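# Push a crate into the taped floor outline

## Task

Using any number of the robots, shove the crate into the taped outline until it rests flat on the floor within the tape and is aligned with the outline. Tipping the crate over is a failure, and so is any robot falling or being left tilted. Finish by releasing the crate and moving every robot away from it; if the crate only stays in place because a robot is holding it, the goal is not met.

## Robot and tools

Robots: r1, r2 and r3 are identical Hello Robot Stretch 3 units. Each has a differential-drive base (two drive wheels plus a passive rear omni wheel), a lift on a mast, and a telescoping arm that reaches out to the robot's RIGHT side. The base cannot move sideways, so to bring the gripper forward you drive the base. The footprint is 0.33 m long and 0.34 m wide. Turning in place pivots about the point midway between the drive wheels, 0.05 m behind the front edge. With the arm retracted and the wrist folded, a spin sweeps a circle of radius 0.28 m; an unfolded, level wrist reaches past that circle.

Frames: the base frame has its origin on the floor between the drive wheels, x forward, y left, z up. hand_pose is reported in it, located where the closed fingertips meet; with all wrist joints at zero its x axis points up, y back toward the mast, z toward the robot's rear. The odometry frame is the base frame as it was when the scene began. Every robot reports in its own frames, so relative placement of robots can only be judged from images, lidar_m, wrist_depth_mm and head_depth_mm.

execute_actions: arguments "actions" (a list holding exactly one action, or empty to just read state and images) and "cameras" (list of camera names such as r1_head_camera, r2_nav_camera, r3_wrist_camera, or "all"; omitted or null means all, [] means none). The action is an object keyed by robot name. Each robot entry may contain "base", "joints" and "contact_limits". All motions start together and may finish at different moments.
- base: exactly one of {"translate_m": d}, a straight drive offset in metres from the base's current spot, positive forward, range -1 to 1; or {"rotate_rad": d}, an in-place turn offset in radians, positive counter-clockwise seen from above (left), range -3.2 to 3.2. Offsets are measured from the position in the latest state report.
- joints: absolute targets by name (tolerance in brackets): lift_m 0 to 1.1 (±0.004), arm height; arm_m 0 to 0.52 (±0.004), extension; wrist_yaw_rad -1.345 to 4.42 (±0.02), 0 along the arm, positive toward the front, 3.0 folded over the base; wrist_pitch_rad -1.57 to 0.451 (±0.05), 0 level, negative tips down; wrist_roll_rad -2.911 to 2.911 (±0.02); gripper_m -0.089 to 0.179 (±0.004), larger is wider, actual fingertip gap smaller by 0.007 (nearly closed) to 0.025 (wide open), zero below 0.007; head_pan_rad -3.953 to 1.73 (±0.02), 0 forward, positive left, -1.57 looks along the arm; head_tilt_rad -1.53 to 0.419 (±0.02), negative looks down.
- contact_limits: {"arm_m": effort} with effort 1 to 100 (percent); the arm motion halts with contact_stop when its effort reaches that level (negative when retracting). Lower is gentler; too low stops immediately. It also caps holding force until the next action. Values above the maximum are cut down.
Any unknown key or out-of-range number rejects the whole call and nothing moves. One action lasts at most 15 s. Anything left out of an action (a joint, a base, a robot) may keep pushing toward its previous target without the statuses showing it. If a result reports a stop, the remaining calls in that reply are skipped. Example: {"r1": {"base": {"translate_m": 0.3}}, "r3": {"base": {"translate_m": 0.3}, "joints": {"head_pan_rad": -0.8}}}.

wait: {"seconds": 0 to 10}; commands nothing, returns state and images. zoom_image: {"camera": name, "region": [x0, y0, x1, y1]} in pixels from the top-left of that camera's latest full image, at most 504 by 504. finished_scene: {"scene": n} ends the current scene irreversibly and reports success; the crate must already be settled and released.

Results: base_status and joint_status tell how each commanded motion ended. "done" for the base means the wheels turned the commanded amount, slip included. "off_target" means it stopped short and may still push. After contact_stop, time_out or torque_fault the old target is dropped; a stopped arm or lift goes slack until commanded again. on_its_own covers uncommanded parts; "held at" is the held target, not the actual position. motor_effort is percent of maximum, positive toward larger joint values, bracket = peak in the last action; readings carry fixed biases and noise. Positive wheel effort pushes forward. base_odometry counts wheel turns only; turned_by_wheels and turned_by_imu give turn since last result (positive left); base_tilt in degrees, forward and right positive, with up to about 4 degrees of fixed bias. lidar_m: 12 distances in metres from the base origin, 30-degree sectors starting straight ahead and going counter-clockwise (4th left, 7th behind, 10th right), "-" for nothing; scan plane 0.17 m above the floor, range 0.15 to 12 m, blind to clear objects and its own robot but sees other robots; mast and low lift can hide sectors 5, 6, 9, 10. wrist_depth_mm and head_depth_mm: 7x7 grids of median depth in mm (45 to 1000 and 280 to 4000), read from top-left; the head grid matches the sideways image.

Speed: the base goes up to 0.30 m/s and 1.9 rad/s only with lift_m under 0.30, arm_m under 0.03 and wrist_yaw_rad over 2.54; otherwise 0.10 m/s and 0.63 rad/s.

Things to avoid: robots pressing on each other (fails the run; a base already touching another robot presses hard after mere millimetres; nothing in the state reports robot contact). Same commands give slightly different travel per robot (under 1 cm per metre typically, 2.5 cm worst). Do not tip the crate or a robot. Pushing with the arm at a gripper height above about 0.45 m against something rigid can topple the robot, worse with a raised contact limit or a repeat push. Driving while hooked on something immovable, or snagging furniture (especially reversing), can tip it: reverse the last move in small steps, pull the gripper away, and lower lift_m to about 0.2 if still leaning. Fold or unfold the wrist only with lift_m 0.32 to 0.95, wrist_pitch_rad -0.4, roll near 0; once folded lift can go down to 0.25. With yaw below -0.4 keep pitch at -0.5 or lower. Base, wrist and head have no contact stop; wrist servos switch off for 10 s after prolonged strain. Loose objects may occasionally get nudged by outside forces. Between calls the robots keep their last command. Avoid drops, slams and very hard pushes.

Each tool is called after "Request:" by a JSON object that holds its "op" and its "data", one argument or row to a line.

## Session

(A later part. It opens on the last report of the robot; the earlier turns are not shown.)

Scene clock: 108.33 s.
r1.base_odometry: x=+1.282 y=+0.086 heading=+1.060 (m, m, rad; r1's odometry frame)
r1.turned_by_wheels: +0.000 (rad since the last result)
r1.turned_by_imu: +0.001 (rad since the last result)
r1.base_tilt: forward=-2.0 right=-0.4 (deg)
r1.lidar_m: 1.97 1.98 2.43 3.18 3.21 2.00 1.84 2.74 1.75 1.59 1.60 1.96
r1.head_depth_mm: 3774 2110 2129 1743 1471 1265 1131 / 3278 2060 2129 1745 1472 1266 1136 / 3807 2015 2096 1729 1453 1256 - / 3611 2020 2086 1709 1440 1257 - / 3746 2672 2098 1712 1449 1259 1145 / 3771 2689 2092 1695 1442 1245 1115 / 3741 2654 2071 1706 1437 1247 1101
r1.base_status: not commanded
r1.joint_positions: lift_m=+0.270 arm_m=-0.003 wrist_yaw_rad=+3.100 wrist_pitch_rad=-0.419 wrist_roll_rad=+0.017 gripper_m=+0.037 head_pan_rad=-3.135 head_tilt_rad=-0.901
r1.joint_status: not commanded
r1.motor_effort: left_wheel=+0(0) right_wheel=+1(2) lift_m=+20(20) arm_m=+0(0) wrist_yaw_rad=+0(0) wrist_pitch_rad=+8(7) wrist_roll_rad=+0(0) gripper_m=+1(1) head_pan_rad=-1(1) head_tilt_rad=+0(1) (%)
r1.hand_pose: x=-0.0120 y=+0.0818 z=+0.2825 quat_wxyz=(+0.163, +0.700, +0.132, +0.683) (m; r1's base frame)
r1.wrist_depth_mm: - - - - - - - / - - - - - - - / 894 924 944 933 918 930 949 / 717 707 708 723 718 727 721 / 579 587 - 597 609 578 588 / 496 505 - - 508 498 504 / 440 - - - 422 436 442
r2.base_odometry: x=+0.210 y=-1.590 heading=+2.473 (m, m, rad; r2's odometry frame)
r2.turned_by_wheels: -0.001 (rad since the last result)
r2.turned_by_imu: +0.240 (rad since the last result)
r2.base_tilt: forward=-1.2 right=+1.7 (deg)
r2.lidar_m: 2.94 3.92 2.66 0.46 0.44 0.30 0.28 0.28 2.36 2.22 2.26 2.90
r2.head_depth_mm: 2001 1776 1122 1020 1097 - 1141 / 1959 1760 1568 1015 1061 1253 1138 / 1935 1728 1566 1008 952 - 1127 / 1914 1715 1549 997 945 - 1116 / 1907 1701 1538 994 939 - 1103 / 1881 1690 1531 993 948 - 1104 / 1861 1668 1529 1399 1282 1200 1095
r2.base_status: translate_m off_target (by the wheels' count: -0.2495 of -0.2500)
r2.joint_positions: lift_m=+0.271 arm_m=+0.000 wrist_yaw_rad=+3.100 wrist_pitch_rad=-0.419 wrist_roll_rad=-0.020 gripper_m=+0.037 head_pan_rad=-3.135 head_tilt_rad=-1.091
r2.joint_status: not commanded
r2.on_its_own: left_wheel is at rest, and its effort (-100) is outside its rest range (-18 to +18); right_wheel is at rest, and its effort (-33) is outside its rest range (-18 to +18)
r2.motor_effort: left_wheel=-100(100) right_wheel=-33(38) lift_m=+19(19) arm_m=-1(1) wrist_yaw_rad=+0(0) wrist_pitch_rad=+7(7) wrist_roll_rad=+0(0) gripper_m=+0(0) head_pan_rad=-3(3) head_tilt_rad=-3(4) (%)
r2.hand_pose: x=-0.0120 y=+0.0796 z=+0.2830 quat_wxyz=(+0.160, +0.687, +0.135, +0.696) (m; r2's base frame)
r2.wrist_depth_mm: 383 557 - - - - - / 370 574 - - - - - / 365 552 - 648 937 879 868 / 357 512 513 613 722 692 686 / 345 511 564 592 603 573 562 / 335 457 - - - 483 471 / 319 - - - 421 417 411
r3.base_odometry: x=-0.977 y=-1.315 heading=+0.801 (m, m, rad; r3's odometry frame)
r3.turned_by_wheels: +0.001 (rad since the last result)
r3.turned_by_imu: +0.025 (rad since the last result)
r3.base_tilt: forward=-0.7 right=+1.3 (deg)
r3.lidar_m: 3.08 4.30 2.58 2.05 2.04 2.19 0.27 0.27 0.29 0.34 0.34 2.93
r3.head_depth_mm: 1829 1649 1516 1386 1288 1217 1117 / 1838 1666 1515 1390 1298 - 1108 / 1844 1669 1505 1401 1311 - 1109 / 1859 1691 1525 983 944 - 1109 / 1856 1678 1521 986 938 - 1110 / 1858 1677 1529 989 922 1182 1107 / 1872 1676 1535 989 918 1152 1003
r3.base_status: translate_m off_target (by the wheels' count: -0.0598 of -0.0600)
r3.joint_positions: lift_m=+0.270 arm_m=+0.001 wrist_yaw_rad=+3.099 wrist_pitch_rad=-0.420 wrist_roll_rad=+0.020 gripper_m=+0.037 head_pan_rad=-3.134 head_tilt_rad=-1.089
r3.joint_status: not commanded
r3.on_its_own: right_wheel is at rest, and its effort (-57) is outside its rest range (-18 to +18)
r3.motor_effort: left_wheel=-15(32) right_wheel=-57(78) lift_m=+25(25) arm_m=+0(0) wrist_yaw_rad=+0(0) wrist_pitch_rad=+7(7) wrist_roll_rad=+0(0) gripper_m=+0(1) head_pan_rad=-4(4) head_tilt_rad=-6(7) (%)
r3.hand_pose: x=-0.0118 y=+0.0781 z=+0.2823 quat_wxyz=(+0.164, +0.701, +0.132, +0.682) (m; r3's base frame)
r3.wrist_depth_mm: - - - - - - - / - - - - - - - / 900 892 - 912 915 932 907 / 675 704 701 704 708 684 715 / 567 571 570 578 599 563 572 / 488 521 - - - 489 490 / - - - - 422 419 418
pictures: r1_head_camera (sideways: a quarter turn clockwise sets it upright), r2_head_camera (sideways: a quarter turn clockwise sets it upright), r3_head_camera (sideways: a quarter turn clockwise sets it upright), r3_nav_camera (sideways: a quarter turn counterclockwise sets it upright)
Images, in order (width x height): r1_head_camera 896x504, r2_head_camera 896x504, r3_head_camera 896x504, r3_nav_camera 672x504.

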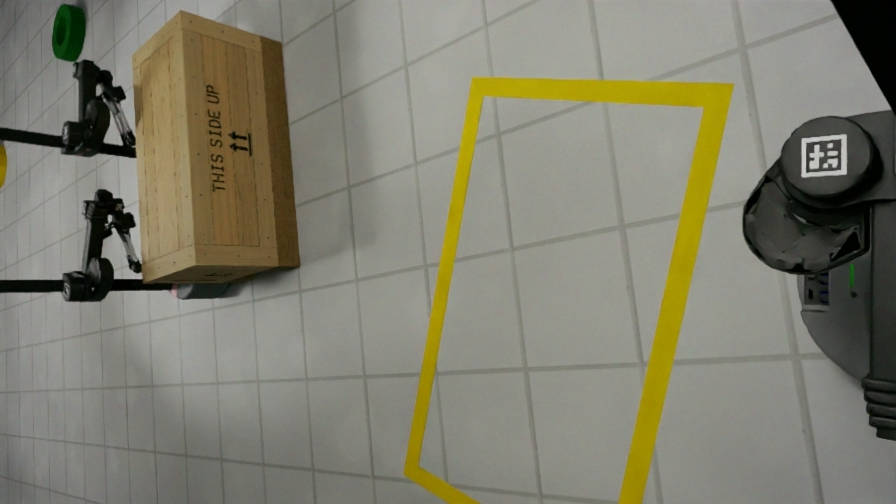

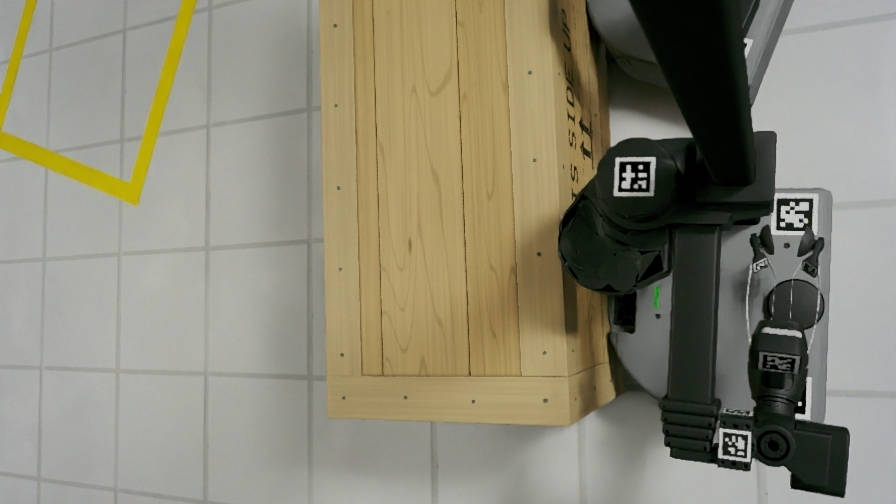

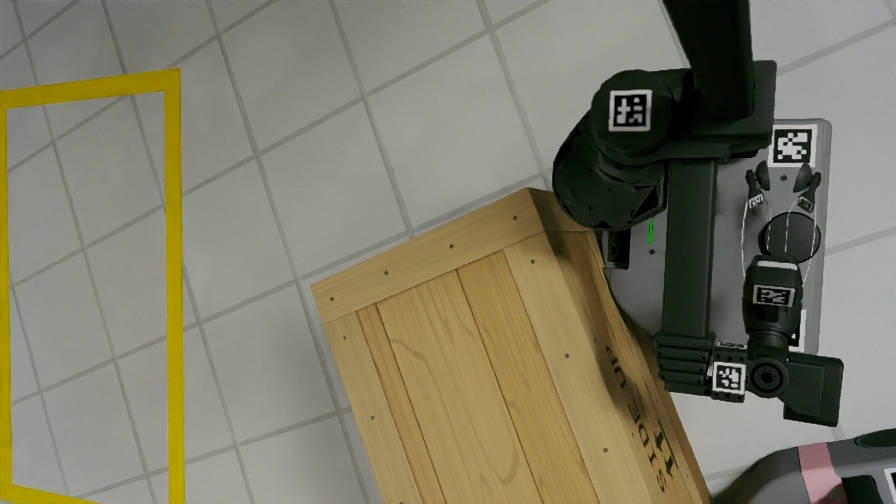

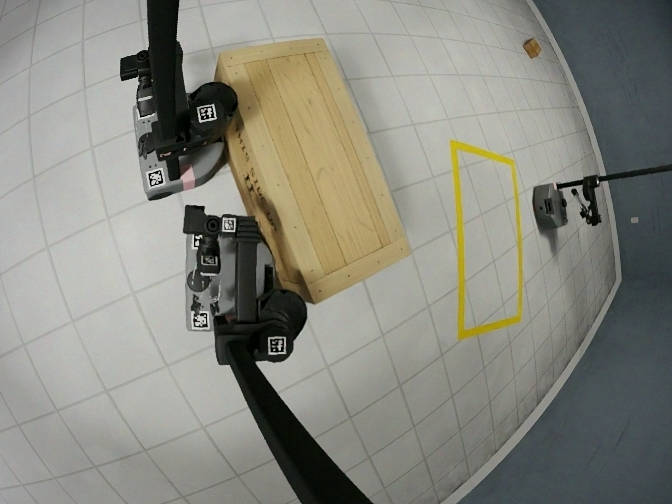

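Request:
{"op": "execute_actions", "data": {
  "actions": [
    {"r1":{"base":{"rotate_rad":-0.065}},"r2":{"base":{"translate_m":0.03}},"r3":{"base":{"translate_m":0.03}}}
  ],
  "cameras": []
}}

Request:
{"op": "execute_actions", "data": {
  "actions": [
    {"r1":{"base":{"translate_m":-0.2}},"r3":{"base":{"rotate_rad":0.45}}}
  ],
  "cameras": []
}}

Request:
{"op": "execute_actions", "data": {
  "actions": [
    {"r1":{"base":{"translate_m":-0.5}},"r2":{"base":{"rotate_rad":1.5}},"r3":{"base":{"translate_m":0.5}}}
  ],
  "cameras": []
}}

Request:
{"op": "execute_actions", "data": {
  "actions": [
    {"r1":{"base":{"translate_m":-0.35}},"r2":{"base":{"translate_m":-0.09}},"r3":{"base":{"rotate_rad":-1.5}}}
  ],
  "cameras": []
}}

Request:
{"op": "execute_actions", "data": {
  "actions": [
    {"r1":{"base":{"translate_m":-0.35},"joints":{"head_tilt_rad":-1.1}},"r2":{"base":{"rotate_rad":-1.62}},"r3":{"base":{"translate_m":0.35}}}
  ],
  "cameras": ["r1_head_camera","r2_head_camera","r2_nav_camera"]
}}

Scene clock: 129.63 s.
r1.base_odometry: x=+1.282 y=+0.086 heading=+0.995 (m, m, rad; r1's odometry frame)
r1.turned_by_wheels: -0.065 (rad since the last result)
r1.turned_by_imu: -0.064 (rad since the last result)
r1.base_tilt: forward=-2.0 right=-0.4 (deg)
r1.lidar_m: 1.97 1.96 2.33 3.19 3.18 2.07 1.84 3.04 1.80 1.59 1.59 1.87
r1.head_depth_mm: 3891 2742 2148 1744 1474 1265 1136 / 3840 2117 2129 1740 1455 1261 1138 / 3470 2068 2105 1739 1464 1268 - / 3680 2000 2089 1710 1449 1253 - / 3575 2394 2099 1707 1448 1244 1146 / 3781 2716 2081 1717 1433 1249 1120 / 3708 2634 2059 1700 1437 1240 1101
r1.base_status: done
r1.joint_positions: lift_m=+0.270 arm_m=-0.003 wrist_yaw_rad=+3.100 wrist_pitch_rad=-0.419 wrist_roll_rad=+0.017 gripper_m=+0.037 head_pan_rad=-3.135 head_tilt_rad=-0.901
r1.joint_status: not commanded
r1.motor_effort: left_wheel=+2(6) right_wheel=-2(6) lift_m=+20(19) arm_m=+0(0) wrist_yaw_rad=+0(0) wrist_pitch_rad=+7(7) wrist_roll_rad=+0(0) gripper_m=+0(0) head_pan_rad=-2(1) head_tilt_rad=+1(0) (%)
r1.hand_pose: x=-0.0120 y=+0.0818 z=+0.2825 quat_wxyz=(+0.163, +0.700, +0.132, +0.683) (m; r1's base frame)
r1.wrist_depth_mm: - - - - - - - / - - - - - - - / 919 933 959 919 932 918 935 / 737 714 706 713 729 728 726 / 583 584 - 590 609 597 593 / 498 519 - - 519 498 506 / 440 - - - 421 434 436
r2.base_odometry: x=+0.187 y=-1.572 heading=+2.473 (m, m, rad; r2's odometry frame)
r2.turned_by_wheels: +0.000 (rad since the last result)
r2.turned_by_imu: -0.001 (rad since the last result)
r2.base_tilt: forward=-1.2 right=+1.9 (deg)
r2.lidar_m: 2.90 3.90 2.67 0.45 0.49 0.33 0.30 0.31 2.36 2.22 2.26 2.91
r2.head_depth_mm: 1982 1764 1119 1022 1128 - 1141 / 1954 1761 1107 1017 1192 1252 1143 / 1944 1730 1099 1007 1035 - 1127 / 1924 1723 1088 999 952 - 1112 / 1903 1695 1082 989 993 - 1105 / 1871 1682 1490 992 1177 - 1098 / 1870 1676 1518 1386 1274 1195 1096
r2.base_status: done
r2.joint_positions: lift_m=+0.271 arm_m=+0.000 wrist_yaw_rad=+3.100 wrist_pitch_rad=-0.419 wrist_roll_rad=-0.020 gripper_m=+0.037 head_pan_rad=-3.135 head_tilt_rad=-1.091
r2.joint_status: not commanded
r2.motor_effort: left_wheel=+0(87) right_wheel=+0(30) lift_m=+19(19) arm_m=-1(1) wrist_yaw_rad=+0(0) wrist_pitch_rad=+7(7) wrist_roll_rad=+0(0) gripper_m=+0(1) head_pan_rad=-3(3) head_tilt_rad=-3(4) (%)
r2.hand_pose: x=-0.0120 y=+0.0796 z=+0.2830 quat_wxyz=(+0.160, +0.687, +0.135, +0.696) (m; r2's base frame)
r2.wrist_depth_mm: 429 626 - - - - - / 404 642 - - - - - / 396 575 - 649 949 908 888 / 378 533 496 599 718 692 688 / 374 566 548 595 601 561 557 / 367 504 - - - 485 468 / 357 - - - 420 417 406
r3.base_odometry: x=-0.956 y=-1.293 heading=+0.801 (m, m, rad; r3's odometry frame)
r3.turned_by_wheels: +0.000 (rad since the last result)
r3.turned_by_imu: -0.001 (rad since the last result)
r3.base_tilt: forward=-0.7 right=+1.2 (deg)
r3.lidar_m: 3.04 4.28 2.59 2.07 2.05 2.20 0.30 0.29 0.31 0.33 0.33 2.92
r3.head_depth_mm: 1826 1662 1510 1386 1282 1215 1120 / 1837 1657 1513 1388 1296 - 1111 / 1851 1668 1511 1395 1306 - 1108 / 1855 1675 1514 982 1032 - 1106 / 1869 1679 1071 990 958 - 1109 / 1865 1684 1534 988 933 1208 1105 / 1881 1686 1527 991 929 1179 1000
r3.base_status: done
r3.joint_positions: lift_m=+0.270 arm_m=+0.001 wrist_yaw_rad=+3.099 wrist_pitch_rad=-0.420 wrist_roll_rad=+0.020 gripper_m=+0.037 head_pan_rad=-3.134 head_tilt_rad=-1.089
r3.joint_status: not commanded
r3.motor_effort: left_wheel=-1(11) right_wheel=+3(44) lift_m=+25(25) arm_m=+0(0) wrist_yaw_rad=+1(0) wrist_pitch_rad=+7(7) wrist_roll_rad=+0(0) gripper_m=+0(0) head_pan_rad=-4(4) head_tilt_rad=-7(8) (%)
r3.hand_pose: x=-0.0118 y=+0.0781 z=+0.2823 quat_wxyz=(+0.164, +0.701, +0.132, +0.682) (m; r3's base frame)
r3.wrist_depth_mm: - - - - - - - / - - - - - - - / 900 895 - 916 894 921 912 / 695 683 702 712 704 713 712 / 562 571 571 574 595 579 576 / 488 513 - - - 484 486 / - - - - 421 417 420
pictures: none
No camera images: the call's "cameras" was empty. Leave "cameras" out to get every camera's image.

Scene clock: 132.17 s.
r1.base_odometry: x=+1.173 y=-0.081 heading=+0.995 (m, m, rad; r1's odometry frame)
r1.turned_by_wheels: +0.000 (rad since the last result)
r1.turned_by_imu: +0.000 (rad since the last result)
r1.base_tilt: forward=-1.9 right=-0.4 (deg)
r1.lidar_m: 2.16 2.17 2.56 3.15 3.15 1.85 1.63 3.12 1.86 1.63 1.63 1.93
r1.head_depth_mm: 3949 2797 2128 1746 1474 1269 1138 / 3865 1943 2045 1730 1470 1270 1138 / 3628 1914 2008 1736 1458 1264 - / 3727 1885 1968 1707 1452 1265 - / 3502 2168 2007 1719 1444 1253 1151 / 3764 2645 2075 1689 1455 1250 1126 / 3636 2647 2046 1698 1430 1239 1102
r1.base_status: done
r1.joint_positions: lift_m=+0.270 arm_m=-0.003 wrist_yaw_rad=+3.100 wrist_pitch_rad=-0.419 wrist_roll_rad=+0.017 gripper_m=+0.037 head_pan_rad=-3.135 head_tilt_rad=-0.901
r1.joint_status: not commanded
r1.motor_effort: left_wheel=+2(7) right_wheel=-2(9) lift_m=+19(20) arm_m=+0(0) wrist_yaw_rad=-1(1) wrist_pitch_rad=+7(8) wrist_roll_rad=+0(0) gripper_m=+0(0) head_pan_rad=-2(2) head_tilt_rad=+0(0) (%)
r1.hand_pose: x=-0.0120 y=+0.0818 z=+0.2825 quat_wxyz=(+0.163, +0.700, +0.132, +0.683) (m; r1's base frame)
r1.wrist_depth_mm: - - - - - - - / - - - - - - - / 932 901 939 946 931 926 919 / 712 709 709 702 710 735 719 / 586 584 - 574 610 596 593 / 497 505 - - 517 498 506 / 445 - - - 419 430 432
r2.base_odometry: x=+0.187 y=-1.572 heading=+2.473 (m, m, rad; r2's odometry frame)
r2.turned_by_wheels: +0.000 (rad since the last result)
r2.turned_by_imu: +0.000 (rad since the last result)
r2.base_tilt: forward=-1.3 right=+1.8 (deg)
r2.lidar_m: 2.90 3.90 2.67 0.45 0.48 0.33 0.30 0.31 2.36 2.21 2.26 2.92
r2.head_depth_mm: 1982 1772 1120 1023 1130 - 1118 / 1963 1742 1105 1016 1133 1139 1134 / 1950 1741 1100 1002 1041 - 1128 / 1916 1705 1093 998 948 - 1112 / 1902 1705 1083 987 1004 - 1103 / 1882 1679 1489 997 1177 - 1102 / 1872 1659 1520 1391 1275 1200 1090
r2.base_status: not commanded
r2.joint_positions: lift_m=+0.271 arm_m=+0.000 wrist_yaw_rad=+3.100 wrist_pitch_rad=-0.419 wrist_roll_rad=-0.020 gripper_m=+0.037 head_pan_rad=-3.135 head_tilt_rad=-1.091
r2.joint_status: not commanded
r2.motor_effort: left_wheel=+0(0) right_wheel=+0(0) lift_m=+19(19) arm_m=-1(1) wrist_yaw_rad=+0(0) wrist_pitch_rad=+7(7) wrist_roll_rad=+0(0) gripper_m=+0(0) head_pan_rad=-3(2) head_tilt_rad=-4(4) (%)
r2.hand_pose: x=-0.0120 y=+0.0796 z=+0.2830 quat_wxyz=(+0.160, +0.687, +0.135, +0.696) (m; r2's base frame)
r2.wrist_depth_mm: 430 616 - - - - - / 402 633 - - - - - / 395 616 - 669 931 898 868 / 383 504 469 475 722 698 670 / 375 522 481 522 603 573 558 / 366 506 - - - 478 470 / 355 - - - 425 415 406
r3.base_odometry: x=-0.956 y=-1.293 heading=+1.251 (m, m, rad; r3's odometry frame)
r3.turned_by_wheels: +0.450 (rad since the last result)
r3.turned_by_imu: +0.442 (rad since the last result)
r3.base_tilt: forward=-0.7 right=+1.2 (deg)
r3.lidar_m: 4.28 2.79 2.09 2.04 2.14 0.30 0.29 0.31 0.43 0.33 2.84 3.04
r3.head_depth_mm: 1831 1651 1504 1380 1282 1214 1118 / 1833 1662 1482 981 937 - 1109 / 1842 1669 1070 982 936 - 1102 / 1853 1660 1069 981 996 - 1110 / 1848 1677 1070 990 1122 - 1110 / 1865 1688 1074 992 1163 1201 1106 / 1869 1682 1080 993 1104 1063 1111
r3.base_status: done
r3.joint_positions: lift_m=+0.270 arm_m=+0.001 wrist_yaw_rad=+3.099 wrist_pitch_rad=-0.420 wrist_roll_rad=+0.020 gripper_m=+0.037 head_pan_rad=-3.134 head_tilt_rad=-1.089
r3.joint_status: not commanded
r3.motor_effort: left_wheel=-1(8) right_wheel=+4(12) lift_m=+25(25) arm_m=+0(0) wrist_yaw_rad=+0(1) wrist_pitch_rad=+7(7) wrist_roll_rad=+0(0) gripper_m=+0(0) head_pan_rad=-4(4) head_tilt_rad=-7(6) (%)
r3.hand_pose: x=-0.0118 y=+0.0781 z=+0.2823 quat_wxyz=(+0.164, +0.701, +0.132, +0.682) (m; r3's base frame)
r3.wrist_depth_mm: - - - - - - - / - - - - - - - / 895 906 - 894 922 920 928 / 713 699 696 689 708 693 708 / 339 581 576 574 611 571 581 / 332 511 - - - 494 488 / - - - - 421 425 419
pictures: none
No camera images: the call's "cameras" was empty. Leave "cameras" out to get every camera's image.

Scene clock: 135.50 s.
r1.base_odometry: x=+0.901 y=-0.501 heading=+0.995 (m, m, rad; r1's odometry frame)
r1.turned_by_wheels: +0.000 (rad since the last result)
r1.turned_by_imu: +0.000 (rad since the last result)
r1.base_tilt: forward=-1.9 right=-0.4 (deg)
r1.lidar_m: 2.65 2.66 3.15 3.02 3.03 1.28 1.13 3.28 1.99 1.75 1.75 2.06
r1.head_depth_mm: 3896 2679 1650 1741 1460 1265 1136 / 3653 1916 1587 1700 1456 1265 1134 / 3849 2623 1545 1686 1467 1266 - / 3904 2694 1527 1630 1463 1264 - / 3692 2266 1565 1668 1447 1254 1143 / 3523 2585 2089 1704 1432 1240 1116 / 3680 2642 2063 1685 1434 1246 1095
r1.base_status: done
r1.joint_positions: lift_m=+0.270 arm_m=-0.003 wrist_yaw_rad=+3.100 wrist_pitch_rad=-0.419 wrist_roll_rad=+0.017 gripper_m=+0.037 head_pan_rad=-3.135 head_tilt_rad=-0.901
r1.joint_status: not commanded
r1.motor_effort: left_wheel=+2(5) right_wheel=-2(10) lift_m=+20(19) arm_m=+1(0) wrist_yaw_rad=-1(1) wrist_pitch_rad=+7(7) wrist_roll_rad=+0(0) gripper_m=+0(1) head_pan_rad=-1(1) head_tilt_rad=+1(0) (%)
r1.hand_pose: x=-0.0120 y=+0.0818 z=+0.2825 quat_wxyz=(+0.163, +0.700, +0.132, +0.683) (m; r1's base frame)
r1.wrist_depth_mm: - - - - - - - / - - - - - - - / 917 909 945 952 925 942 939 / 726 707 721 722 712 718 716 / 587 591 - 581 600 588 594 / 496 512 - - 508 497 504 / 442 - - - 420 435 435
r2.base_odometry: x=+0.187 y=-1.572 heading=-2.310 (m, m, rad; r2's odometry frame)
r2.turned_by_wheels: +1.500 (rad since the last result)
r2.turned_by_imu: +1.515 (rad since the last result)
r2.base_tilt: forward=-1.0 right=+1.7 (deg)
r2.lidar_m: 2.53 0.54 0.34 0.30 0.31 2.43 2.21 2.23 2.73 2.91 4.29 0.66
r2.head_depth_mm: 1975 1753 1590 1452 1333 - 827 / 1964 1740 1588 1444 1326 1107 1111 / 1960 1727 1569 1424 1335 - 1124 / 1916 1715 1551 1424 1341 - 1109 / 1908 1708 1540 1405 1318 - 1107 / 1888 1693 1531 1402 1292 - 1099 / 1862 1670 1511 1391 1287 1202 1095
r2.base_status: done
r2.joint_positions: lift_m=+0.271 arm_m=+0.000 wrist_yaw_rad=+3.100 wrist_pitch_rad=-0.419 wrist_roll_rad=-0.020 gripper_m=+0.037 head_pan_rad=-3.135 head_tilt_rad=-1.091
r2.joint_status: not commanded
r2.motor_effort: left_wheel=-3(13) right_wheel=+2(7) lift_m=+18(19) arm_m=-1(1) wrist_yaw_rad=+0(0) wrist_pitch_rad=+6(7) wrist_roll_rad=+0(0) gripper_m=+0(1) head_pan_rad=-3(3) head_tilt_rad=-4(4) (%)
r2.hand_pose: x=-0.0120 y=+0.0796 z=+0.2830 quat_wxyz=(+0.160, +0.687, +0.135, +0.696) (m; r2's base frame)
r2.wrist_depth_mm: - 301 - 321 339 360 384 / - 330 - 350 373 396 429 / - - - 386 408 446 472 / 811 785 388 425 459 494 544 / 646 630 439 482 524 541 564 / 534 532 - - - 483 469 / 461 - - - 424 414 413
r3.base_odometry: x=-0.799 y=-0.818 heading=+1.251 (m, m, rad; r3's odometry frame)
r3.turned_by_wheels: +0.000 (rad since the last result)
r3.turned_by_imu: +0.002 (rad since the last result)
r3.base_tilt: forward=-0.7 right=+1.3 (deg)
r3.lidar_m: 3.78 2.76 2.05 2.02 2.12 2.99 0.79 0.66 0.66 2.72 2.86 2.61
r3.head_depth_mm: 1823 1657 1514 1385 1285 1218 1118 / 1829 1186 1458 1398 1301 - 1109 / 1847 1173 1315 1394 1315 - 1103 / 1850 1176 1333 1400 1309 - 1102 / 1852 1179 1346 1394 1296 - 1106 / 1859 1179 1379 1405 1298 1212 1111 / 1864 1189 1340 1278 1285 1210 1130
r3.base_status: done
r3.joint_positions: lift_m=+0.270 arm_m=+0.001 wrist_yaw_rad=+3.099 wrist_pitch_rad=-0.420 wrist_roll_rad=+0.020 gripper_m=+0.037 head_pan_rad=-3.134 head_tilt_rad=-1.089
r3.joint_status: not commanded
r3.motor_effort: left_wheel=-1(7) right_wheel=+4(13) lift_m=+25(25) arm_m=+0(0) wrist_yaw_rad=+0(0) wrist_pitch_rad=+7(7) wrist_roll_rad=+0(0) gripper_m=+0(0) head_pan_rad=-4(4) head_tilt_rad=-7(6) (%)
r3.hand_pose: x=-0.0118 y=+0.0781 z=+0.2823 quat_wxyz=(+0.164, +0.701, +0.132, +0.682) (m; r3's base frame)
r3.wrist_depth_mm: - - - - - - - / - - - - - - - / 877 888 - 909 902 893 918 / 690 709 698 707 706 720 717 / 575 575 570 579 578 569 579 / 491 515 - - - 495 485 / - - - - 421 425 422
pictures: none
No camera images: the call's "cameras" was empty. Leave "cameras" out to get every camera's image.

Scene clock: 138.40 s.
r1.base_odometry: x=+0.711 y=-0.794 heading=+0.995 (m, m, rad; r1's odometry frame)
r1.turned_by_wheels: +0.000 (rad since the last result)
r1.turned_by_imu: +0.000 (rad since the last result)
r1.base_tilt: forward=-2.0 right=-0.5 (deg)
r1.lidar_m: 2.98 2.99 3.35 2.94 2.95 0.90 0.78 3.46 2.08 1.82 1.83 2.16
r1.head_depth_mm: - 1575 1502 1381 1465 1271 1136 / 3801 2517 1484 1327 1462 1266 1134 / 3868 2734 1487 1288 1456 1263 - / 3858 2713 2091 1268 1415 1263 - / 3710 2460 2025 1274 1419 1257 1147 / 3543 2167 2024 1703 1442 1245 1114 / 3649 2645 2081 1698 1435 1241 1096
r1.base_status: done
r1.joint_positions: lift_m=+0.270 arm_m=-0.003 wrist_yaw_rad=+3.100 wrist_pitch_rad=-0.419 wrist_roll_rad=+0.017 gripper_m=+0.037 head_pan_rad=-3.135 head_tilt_rad=-0.901
r1.joint_status: not commanded
r1.motor_effort: left_wheel=+3(6) right_wheel=-2(9) lift_m=+20(20) arm_m=+0(1) wrist_yaw_rad=+0(1) wrist_pitch_rad=+7(7) wrist_roll_rad=+0(0) gripper_m=+1(0) head_pan_rad=-1(1) head_tilt_rad=+0(1) (%)
r1.hand_pose: x=-0.0120 y=+0.0818 z=+0.2825 quat_wxyz=(+0.163, +0.700, +0.132, +0.683) (m; r1's base frame)
r1.wrist_depth_mm: - - - - - - - / - - - - - - - / 908 910 938 926 928 922 933 / 701 707 705 719 717 720 728 / 580 585 - 592 618 599 588 / 497 512 - - 518 499 500 / 440 - - - 424 432 433
r2.base_odometry: x=+0.247 y=-1.505 heading=-2.310 (m, m, rad; r2's odometry frame)
r2.turned_by_wheels: +0.000 (rad since the last result)
r2.turned_by_imu: -0.001 (rad since the last result)
r2.base_tilt: forward=-1.2 right=+1.9 (deg)
r2.lidar_m: 2.62 0.51 0.32 0.29 0.29 2.34 2.13 2.14 2.63 2.90 4.31 0.74
r2.head_depth_mm: 1970 1773 1604 1456 1337 - 815 / 1968 1746 1582 1441 1335 1259 1060 / 1932 1735 1562 1426 1339 - 1126 / 1915 1711 1552 1417 1339 - 1109 / 1896 1699 1538 1410 1308 - 1109 / 1901 1692 1540 1407 1291 - 1100 / 1860 1681 1521 1393 1282 1201 1092
r2.base_status: done
r2.joint_positions: lift_m=+0.271 arm_m=+0.000 wrist_yaw_rad=+3.100 wrist_pitch_rad=-0.419 wrist_roll_rad=-0.020 gripper_m=+0.037 head_pan_rad=-3.135 head_tilt_rad=-1.091
r2.joint_status: not commanded
r2.motor_effort: left_wheel=-3(15) right_wheel=+2(3) lift_m=+18(19) arm_m=-1(1) wrist_yaw_rad=+0(1) wrist_pitch_rad=+7(7) wrist_roll_rad=+0(0) gripper_m=+0(0) head_pan_rad=-2(3) head_tilt_rad=-3(4) (%)
r2.hand_pose: x=-0.0120 y=+0.0796 z=+0.2830 quat_wxyz=(+0.160, +0.687, +0.135, +0.696) (m; r2's base frame)
r2.wrist_depth_mm: - - - 306 321 345 365 / - - - 333 353 379 403 / - - - 365 390 417 451 / 819 793 784 405 434 470 513 / 650 628 614 460 500 534 556 / 535 536 - - - 488 469 / 453 - - - 423 414 408
r3.base_odometry: x=-0.799 y=-0.818 heading=-0.249 (m, m, rad; r3's odometry frame)
r3.turned_by_wheels: -1.500 (rad since the last result)
r3.turned_by_imu: -1.472 (rad since the last result)
r3.base_tilt: forward=-0.7 right=+1.3 (deg)
r3.lidar_m: 2.72 2.95 2.61 3.74 2.58 2.04 2.02 2.18 0.81 0.79 0.74 0.74
r3.head_depth_mm: 1830 1659 1502 1385 1287 1222 1115 / 1833 1656 1506 1395 1300 - 1108 / 1845 1667 1510 1396 1321 - 1106 / 1850 1668 1528 1399 1303 - 1109 / 1846 1669 1530 1402 1291 - 1109 / 1860 1687 1524 1410 1292 1213 1110 / 1872 1686 1529 1405 1303 1207 1134
r3.base_status: done
r3.joint_positions: lift_m=+0.270 arm_m=+0.001 wrist_yaw_rad=+3.099 wrist_pitch_rad=-0.420 wrist_roll_rad=+0.020 gripper_m=+0.037 head_pan_rad=-3.134 head_tilt_rad=-1.089
r3.joint_status: not commanded
r3.motor_effort: left_wheel=+2(10) right_wheel=-2(8) lift_m=+25(25) arm_m=-1(0) wrist_yaw_rad=+0(0) wrist_pitch_rad=+7(7) wrist_roll_rad=+0(0) gripper_m=-1(1) head_pan_rad=-3(4) head_tilt_rad=-6(7) (%)
r3.hand_pose: x=-0.0118 y=+0.0781 z=+0.2823 quat_wxyz=(+0.164, +0.701, +0.132, +0.682) (m; r3's base frame)
r3.wrist_depth_mm: - - - - - - - / - - - - - - - / 895 898 - 904 906 909 887 / 683 704 692 704 709 698 698 / 562 568 580 565 586 575 572 / 483 522 - - - 486 490 / - - - - 418 424 423
pictures: none
No camera images: the call's "cameras" was empty. Leave "cameras" out to get every camera's image.

Scene clock: 141.30 s.
r1.base_odometry: x=+0.520 y=-1.088 heading=+0.995 (m, m, rad; r1's odometry frame)
r1.turned_by_wheels: +0.000 (rad since the last result)
r1.turned_by_imu: +0.000 (rad since the last result)
r1.base_tilt: forward=-2.0 right=-0.5 (deg)
r1.lidar_m: 3.34 3.35 3.27 2.87 0.87 0.51 0.44 0.44 2.17 1.90 1.91 2.25
r1.head_depth_mm: 2343 1419 1210 1097 1346 1244 1095 / 2322 1282 1204 1087 1313 1222 1082 / 2367 1991 1201 1065 1288 - 1062 / 1818 1814 1185 1048 1262 - - / 2203 1878 1683 1037 1264 - - / 2351 1957 1693 1447 1321 1203 - / 2311 1943 1674 1481 1314 1185 1076
r1.base_status: done
r1.joint_positions: lift_m=+0.270 arm_m=-0.003 wrist_yaw_rad=+3.100 wrist_pitch_rad=-0.419 wrist_roll_rad=+0.017 gripper_m=+0.037 head_pan_rad=-3.135 head_tilt_rad=-1.087
r1.joint_status: all done
r1.motor_effort: left_wheel=+2(6) right_wheel=-2(10) lift_m=+20(19) arm_m=+0(1) wrist_yaw_rad=+0(2) wrist_pitch_rad=+7(8) wrist_roll_rad=+0(0) gripper_m=+0(1) head_pan_rad=-2(1) head_tilt_rad=-6(20) (%)
r1.hand_pose: x=-0.0120 y=+0.0818 z=+0.2825 quat_wxyz=(+0.163, +0.700, +0.132, +0.683) (m; r1's base frame)
r1.wrist_depth_mm: - - - - - - - / - - - - - - - / 911 921 970 920 934 931 923 / 717 725 719 709 728 711 715 / 579 582 - 591 616 592 588 / 492 503 - - 520 497 501 / 446 - - - 419 429 434
r2.base_odometry: x=+0.247 y=-1.505 heading=+2.353 (m, m, rad; r2's odometry frame)
r2.turned_by_wheels: -1.620 (rad since the last result)
r2.turned_by_imu: -1.638 (rad since the last result)
r2.base_tilt: forward=-1.1 right=+1.8 (deg)
r2.lidar_m: 2.90 0.55 2.92 2.62 0.54 0.33 0.29 0.29 2.38 2.12 2.13 2.56
r2.head_depth_mm: 1160 1514 1122 1022 1301 - 1152 / 1940 1516 1106 1013 1283 1261 1143 / 1950 1729 1099 1008 1057 - 1123 / 1929 1708 1086 1000 952 - 1111 / 1884 1714 1086 993 949 - 1108 / 1879 1678 1521 1354 1270 - 1104 / 1856 1671 1517 1393 1280 1198 1092
r2.base_status: done
r2.joint_positions: lift_m=+0.271 arm_m=+0.000 wrist_yaw_rad=+3.100 wrist_pitch_rad=-0.419 wrist_roll_rad=-0.020 gripper_m=+0.037 head_pan_rad=-3.135 head_tilt_rad=-1.091
r2.joint_status: not commanded
r2.motor_effort: left_wheel=+2(16) right_wheel=-1(6) lift_m=+19(19) arm_m=-1(1) wrist_yaw_rad=+0(0) wrist_pitch_rad=+7(7) wrist_roll_rad=+0(0) gripper_m=+0(0) head_pan_rad=-3(3) head_tilt_rad=-4(3) (%)
r2.hand_pose: x=-0.0120 y=+0.0796 z=+0.2830 quat_wxyz=(+0.160, +0.687, +0.135, +0.696) (m; r2's base frame)
r2.wrist_depth_mm: 505 - - - - - - / 462 - - - - - - / 442 778 - 975 937 569 516 / 417 721 782 750 705 559 431 / 406 612 615 596 602 549 446 / 383 520 - - - 486 470 / 362 - - - 425 415 406
r3.base_odometry: x=-0.459 y=-0.905 heading=-0.249 (m, m, rad; r3's odometry frame)
r3.turned_by_wheels: +0.000 (rad since the last result)
r3.turned_by_imu: +0.001 (rad since the last result)
r3.base_tilt: forward=-0.7 right=+1.2 (deg)
r3.lidar_m: 2.38 2.58 2.44 3.73 3.00 2.37 2.36 2.56 0.84 0.56 0.55 2.41
r3.head_depth_mm: 1828 1652 1503 1391 1287 1225 1114 / 1839 1656 1508 1392 1301 - 1116 / 1845 1655 1520 1389 1315 - 1104 / 1860 1669 1519 1393 1306 - 1104 / 1856 1679 1523 1407 1299 - 1107 / 1860 1676 1532 1407 1295 1215 1102 / 1874 1682 1541 1408 1303 1211 1130
r3.base_status: done
r3.joint_positions: lift_m=+0.270 arm_m=+0.001 wrist_yaw_rad=+3.099 wrist_pitch_rad=-0.420 wrist_roll_rad=+0.020 gripper_m=+0.037 head_pan_rad=-3.134 head_tilt_rad=-1.089
r3.joint_status: not commanded
r3.motor_effort: left_wheel=+2(10) right_wheel=-1(7) lift_m=+25(25) arm_m=+0(0) wrist_yaw_rad=+0(0) wrist_pitch_rad=+7(7) wrist_roll_rad=+0(0) gripper_m=-1(1) head_pan_rad=-4(4) head_tilt_rad=-7(7) (%)
r3.hand_pose: x=-0.0118 y=+0.0781 z=+0.2823 quat_wxyz=(+0.164, +0.701, +0.132, +0.682) (m; r3's base frame)
r3.wrist_depth_mm: - - - - - - - / - - - - - - - / 916 898 - 893 887 904 906 / 700 698 686 704 707 710 708 / 567 577 577 587 590 570 575 / 485 514 - - 510 484 491 / - - - - 417 425 430
pictures: r1_head_camera (sideways: a quarter turn clockwise sets it upright), r2_head_camera (sideways: a quarter turn clockwise sets it upright), r2_nav_camera (sideways: a quarter turn counterclockwise sets it upright)
Images, in order (width x height): r1_head_camera 896x504, r2_head_camera 896x504, r2_nav_camera 672x504.

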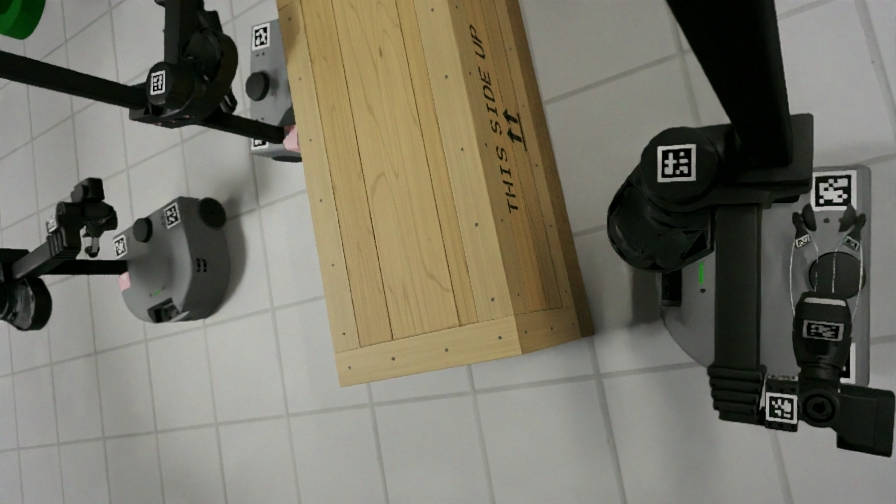

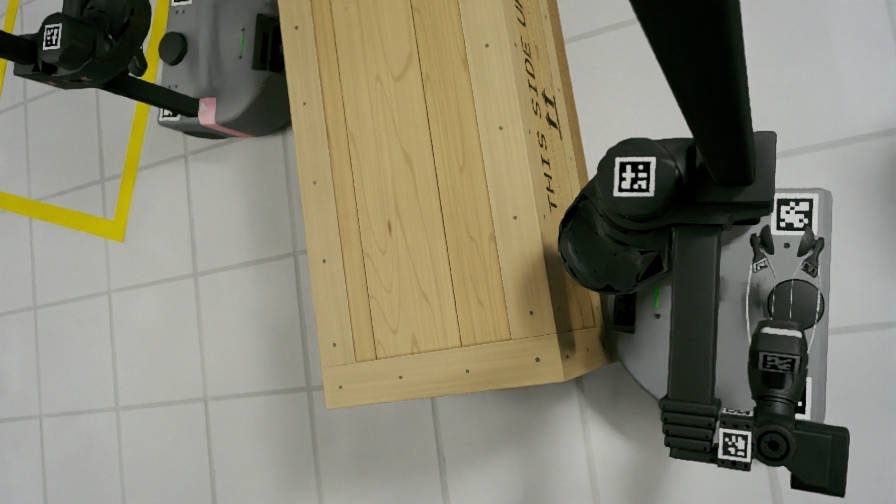

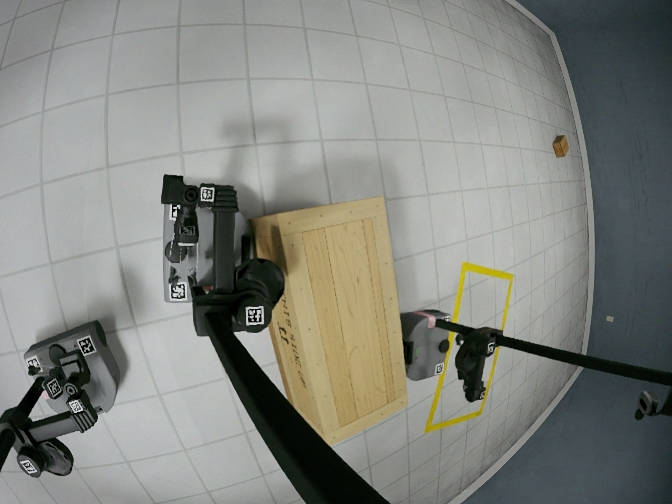

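Request:
{"op": "execute_actions", "data": {
  "actions": [
    {"r1":{"base":{"translate_m":-0.155}},"r3":{"base":{"translate_m":0.3}}}
  ],
  "cameras": []
}}

Request:
{"op": "execute_actions", "data": {
  "actions": [
    {"r1":{"base":{"translate_m":-0.26}},"r2":{"base":{"translate_m":-0.26}},"r3":{"base":{"translate_m":0.15}}}
  ],
  "cameras": ["r1_head_camera","r2_head_camera","r2_nav_camera"]
}}

Scene clock: 145.97 s.
r1.base_odometry: x=+0.436 y=-1.218 heading=+0.995 (m, m, rad; r1's odometry frame)
r1.turned_by_wheels: +0.000 (rad since the last result)
r1.turned_by_imu: +0.001 (rad since the last result)
r1.base_tilt: forward=-2.0 right=-0.4 (deg)
r1.lidar_m: 3.50 3.51 3.22 2.83 0.57 0.33 0.29 0.29 2.22 1.94 1.95 2.28
r1.head_depth_mm: 2211 1998 1166 1059 1150 1241 1101 / 2191 1733 1433 1058 1024 1228 1076 / 1659 1802 1709 1052 968 - 1059 / 2347 1933 1702 1041 945 - - / 2354 1951 1683 1043 941 - - / 2338 1955 1687 1433 1298 1216 - / 2302 1944 1670 1479 1306 1179 1087
r1.base_status: done
r1.joint_positions: lift_m=+0.270 arm_m=-0.003 wrist_yaw_rad=+3.100 wrist_pitch_rad=-0.419 wrist_roll_rad=+0.017 gripper_m=+0.037 head_pan_rad=-3.135 head_tilt_rad=-1.087
r1.joint_status: not commanded
r1.motor_effort: left_wheel=+3(6) right_wheel=-2(10) lift_m=+20(20) arm_m=+0(0) wrist_yaw_rad=-1(0) wrist_pitch_rad=+7(8) wrist_roll_rad=+0(0) gripper_m=+1(0) head_pan_rad=-1(1) head_tilt_rad=-5(6) (%)
r1.hand_pose: x=-0.0120 y=+0.0818 z=+0.2825 quat_wxyz=(+0.163, +0.700, +0.132, +0.683) (m; r1's base frame)
r1.wrist_depth_mm: - - - - - - - / 628 - - - - - - / 596 923 942 934 927 942 946 / 560 724 733 712 713 710 715 / 532 594 - 592 614 593 598 / 479 508 - - 507 498 497 / 438 - - - 420 428 431
r2.base_odometry: x=+0.247 y=-1.505 heading=+2.353 (m, m, rad; r2's odometry frame)
r2.turned_by_wheels: +0.000 (rad since the last result)
r2.turned_by_imu: -0.001 (rad since the last result)
r2.base_tilt: forward=-1.1 right=+1.8 (deg)
r2.lidar_m: 0.54 0.68 2.91 2.62 0.54 0.33 0.29 0.29 2.39 2.13 2.14 2.56
r2.head_depth_mm: 1104 1100 1124 1022 1305 - 1147 / 1953 1702 1108 1018 1276 1252 1140 / 1941 1735 1101 1004 1055 - 1128 / 1911 1711 1089 1000 953 - 1110 / 1891 1703 1078 991 944 - 1105 / 1873 1701 1538 1350 1265 - 1102 / 1882 1674 1515 1386 1278 1206 1093
r2.base_status: not commanded
r2.joint_positions: lift_m=+0.271 arm_m=+0.000 wrist_yaw_rad=+3.100 wrist_pitch_rad=-0.419 wrist_roll_rad=-0.020 gripper_m=+0.037 head_pan_rad=-3.135 head_tilt_rad=-1.091
r2.joint_status: not commanded
r2.motor_effort: left_wheel=+2(2) right_wheel=-1(1) lift_m=+19(19) arm_m=-1(1) wrist_yaw_rad=+0(0) wrist_pitch_rad=+7(7) wrist_roll_rad=+0(0) gripper_m=+0(1) head_pan_rad=-3(3) head_tilt_rad=-3(3) (%)
r2.hand_pose: x=-0.0120 y=+0.0796 z=+0.2830 quat_wxyz=(+0.160, +0.687, +0.135, +0.696) (m; r2's base frame)
r2.wrist_depth_mm: 502 - - - - - - / 465 - - - - - - / 443 781 - 970 935 905 870 / 419 713 769 742 724 700 681 / 402 598 624 591 600 566 556 / 384 524 - - - 486 462 / 359 - - - 425 414 409
r3.base_odometry: x=-0.169 y=-0.978 heading=-0.249 (m, m, rad; r3's odometry frame)
r3.turned_by_wheels: +0.000 (rad since the last result)
r3.turned_by_imu: +0.001 (rad since the last result)
r3.base_tilt: forward=-0.7 right=+1.2 (deg)
r3.lidar_m: 2.08 2.25 2.33 3.70 3.38 2.65 2.66 1.11 0.62 0.53 2.65 2.11
r3.head_depth_mm: 1816 1653 1507 1380 1283 1221 1119 / 1850 1655 1514 1386 1299 - 1109 / 1839 1665 1514 1397 1315 - 1106 / 1850 1666 1526 1394 1302 - 1106 / 1849 1672 1529 1402 1289 - 1107 / 1870 1676 1529 1394 1296 1215 1107 / 1873 1669 1531 1406 1296 1206 1129
r3.base_status: done
r3.joint_positions: lift_m=+0.270 arm_m=+0.001 wrist_yaw_rad=+3.099 wrist_pitch_rad=-0.420 wrist_roll_rad=+0.020 gripper_m=+0.037 head_pan_rad=-3.134 head_tilt_rad=-1.089
r3.joint_status: not commanded
r3.motor_effort: left_wheel=+2(10) right_wheel=-1(7) lift_m=+25(25) arm_m=+0(0) wrist_yaw_rad=+0(1) wrist_pitch_rad=+7(7) wrist_roll_rad=+0(0) gripper_m=+0(0) head_pan_rad=-4(4) head_tilt_rad=-8(7) (%)
r3.hand_pose: x=-0.0118 y=+0.0781 z=+0.2823 quat_wxyz=(+0.164, +0.701, +0.132, +0.682) (m; r3's base frame)
r3.wrist_depth_mm: - - - - - - - / - - - - - - - / 926 884 - 893 883 908 922 / 692 700 705 699 706 713 704 / 560 569 580 574 598 577 583 / 491 516 - - 508 488 502 / - - - - 422 423 419
pictures: none
No camera images: the call's "cameras" was empty. Leave "cameras" out to get every camera's image.

Scene clock: 148.20 s.
r1.base_odometry: x=+0.294 y=-1.436 heading=+0.995 (m, m, rad; r1's odometry frame)
r1.turned_by_wheels: +0.000 (rad since the last result)
r1.turned_by_imu: +0.171 (rad since the last result)
r1.base_tilt: forward=-1.9 right=-0.4 (deg)
r1.lidar_m: 3.73 3.83 2.97 0.36 0.27 0.26 0.28 0.38 2.08 1.97 2.01 2.63
r1.head_depth_mm: 2406 2004 1654 1512 939 876 1074 / 2419 1996 1710 1054 944 872 1080 / 2373 2001 1702 1053 933 - 1067 / 2340 1961 1694 1043 948 - - / 2338 1975 1694 1490 1132 - 1041 / 2342 1959 1691 1482 1307 1208 - / 2296 1959 1671 1473 1313 1181 1085
r1.base_status: translate_m off_target (by the wheels' count: -0.2596 of -0.2600)
r1.joint_positions: lift_m=+0.270 arm_m=-0.003 wrist_yaw_rad=+3.100 wrist_pitch_rad=-0.418 wrist_roll_rad=+0.017 gripper_m=+0.037 head_pan_rad=-3.135 head_tilt_rad=-1.089
r1.joint_status: not commanded
r1.on_its_own: left_wheel is at rest, and its effort (-30) is outside its rest range (-18 to +18); right_wheel is at rest, and its effort (-61) is outside its rest range (-18 to +18)
r1.motor_effort: left_wheel=-30(35) right_wheel=-61(88) lift_m=+20(20) arm_m=+0(0) wrist_yaw_rad=-1(3) wrist_pitch_rad=+7(8) wrist_roll_rad=+0(0) gripper_m=+0(1) head_pan_rad=-1(1) head_tilt_rad=-5(5) (%)
r1.hand_pose: x=-0.0119 y=+0.0819 z=+0.2827 quat_wxyz=(+0.163, +0.700, +0.131, +0.683) (m; r1's base frame)
r1.wrist_depth_mm: 229 255 398 562 - - - / 236 272 433 598 - - - / 244 288 467 652 948 906 938 / 254 311 507 667 724 724 735 / 263 330 - 586 618 589 594 / 276 333 - - 510 497 494 / 273 - - - 420 432 442
r2.base_odometry: x=+0.430 y=-1.689 heading=+2.353 (m, m, rad; r2's odometry frame)
r2.turned_by_wheels: +0.000 (rad since the last result)
r2.turned_by_imu: +0.365 (rad since the last result)
r2.base_tilt: forward=-1.2 right=+1.6 (deg)
r2.lidar_m: 0.82 3.22 0.52 0.29 0.25 0.25 0.29 2.62 2.13 2.11 2.31 0.70
r2.head_depth_mm: 1978 1766 1586 1024 939 - 1045 / 1979 1756 1586 1011 932 892 1134 / 1954 1725 1571 1006 940 - 1118 / 1924 1720 1561 999 953 - 1112 / 1921 1699 1534 1404 1293 - 1108 / 1887 1689 1526 1390 1294 - 1093 / 1872 1668 1523 1391 1288 1198 1093
r2.base_status: translate_m off_target (by the wheels' count: -0.2596 of -0.2600)
r2.joint_positions: lift_m=+0.271 arm_m=+0.000 wrist_yaw_rad=+3.101 wrist_pitch_rad=-0.419 wrist_roll_rad=-0.020 gripper_m=+0.037 head_pan_rad=-3.136 head_tilt_rad=-1.092
r2.joint_status: not commanded
r2.on_its_own: left_wheel is at rest, and its effort (-72) is outside its rest range (-18 to +18); right_wheel is at rest, and its effort (-44) is outside its rest range (-18 to +18)
r2.motor_effort: left_wheel=-72(100) right_wheel=-44(50) lift_m=+18(18) arm_m=-1(1) wrist_yaw_rad=+0(2) wrist_pitch_rad=+7(7) wrist_roll_rad=+0(0) gripper_m=+0(1) head_pan_rad=-2(3) head_tilt_rad=-4(3) (%)
r2.hand_pose: x=-0.0121 y=+0.0796 z=+0.2831 quat_wxyz=(+0.160, +0.687, +0.135, +0.696) (m; r2's base frame)
r2.wrist_depth_mm: 285 244 - 356 491 - - / 207 240 - 385 562 - - / 216 255 - 423 626 897 865 / 227 267 312 472 666 710 682 / 239 283 341 546 601 570 561 / 252 297 - - - 479 472 / 264 - - - 423 417 411
r3.base_odometry: x=-0.023 y=-1.015 heading=-0.249 (m, m, rad; r3's odometry frame)
r3.turned_by_wheels: +0.000 (rad since the last result)
r3.turned_by_imu: +0.001 (rad since the last result)
r3.base_tilt: forward=-0.7 right=+1.2 (deg)
r3.lidar_m: 1.93 2.09 2.29 2.29 3.56 2.81 2.81 0.94 0.70 1.06 2.47 1.96
r3.head_depth_mm: 1856 1658 1510 1383 1282 1219 1115 / 1839 1661 1517 1395 1313 - 1112 / 1840 1665 1524 1399 1318 - 1110 / 1855 1664 1510 1398 1313 - 1106 / 1839 1679 1516 1404 1293 - 1112 / 1859 1670 1523 1401 1293 1219 1107 / 1882 1687 1531 1412 1300 1208 1125
r3.base_status: done
r3.joint_positions: lift_m=+0.270 arm_m=+0.001 wrist_yaw_rad=+3.099 wrist_pitch_rad=-0.420 wrist_roll_rad=+0.020 gripper_m=+0.037 head_pan_rad=-3.134 head_tilt_rad=-1.089
r3.joint_status: not commanded
r3.motor_effort: left_wheel=+2(10) right_wheel=-1(7) lift_m=+25(25) arm_m=+0(0) wrist_yaw_rad=+1(0) wrist_pitch_rad=+7(7) wrist_roll_rad=+0(0) gripper_m=+0(1) head_pan_rad=-4(4) head_tilt_rad=-7(7) (%)
r3.hand_pose: x=-0.0118 y=+0.0781 z=+0.2823 quat_wxyz=(+0.164, +0.701, +0.132, +0.682) (m; r3's base frame)
r3.wrist_depth_mm: - - - - - - - / - - - - - - - / 906 892 - 912 938 933 832 / 700 678 723 691 697 696 697 / 565 573 588 575 603 584 571 / 483 524 - - - 483 492 / - - - - 421 420 428
pictures: r1_head_camera (sideways: a quarter turn clockwise sets it upright), r2_head_camera (sideways: a quarter turn clockwise sets it upright), r2_nav_camera (sideways: a quarter turn counterclockwise sets it upright)
Images, in order (width x height): r1_head_camera 896x504, r2_head_camera 896x504, r2_nav_camera 672x504.

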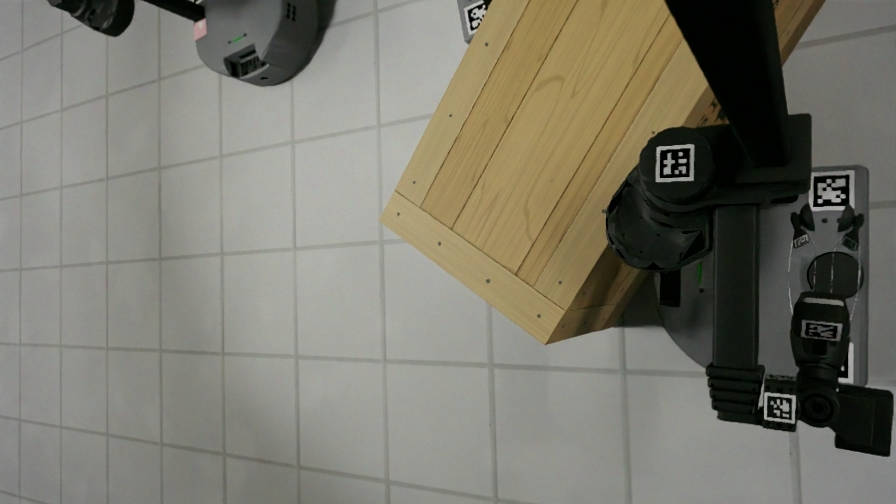

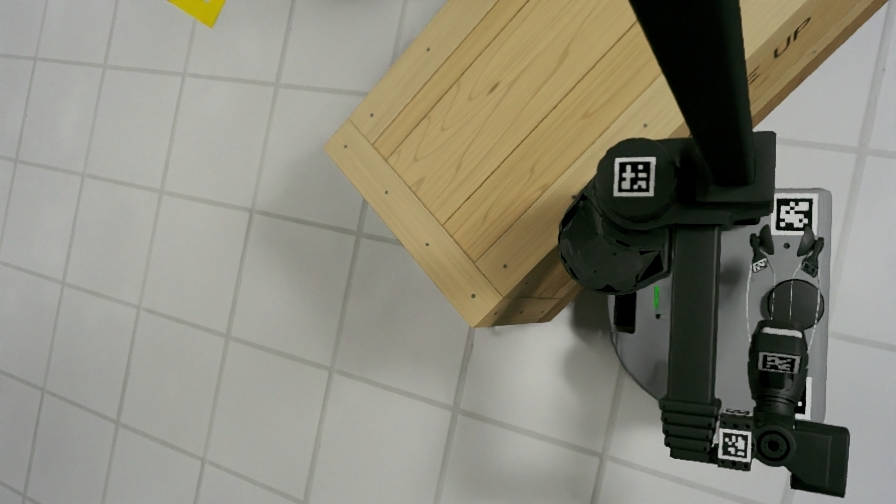

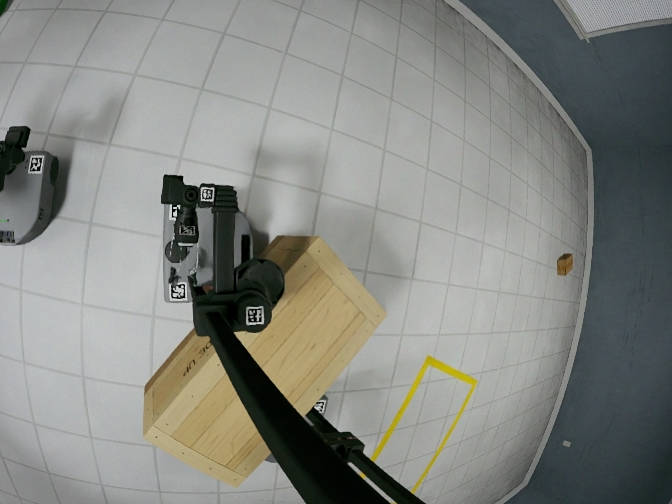

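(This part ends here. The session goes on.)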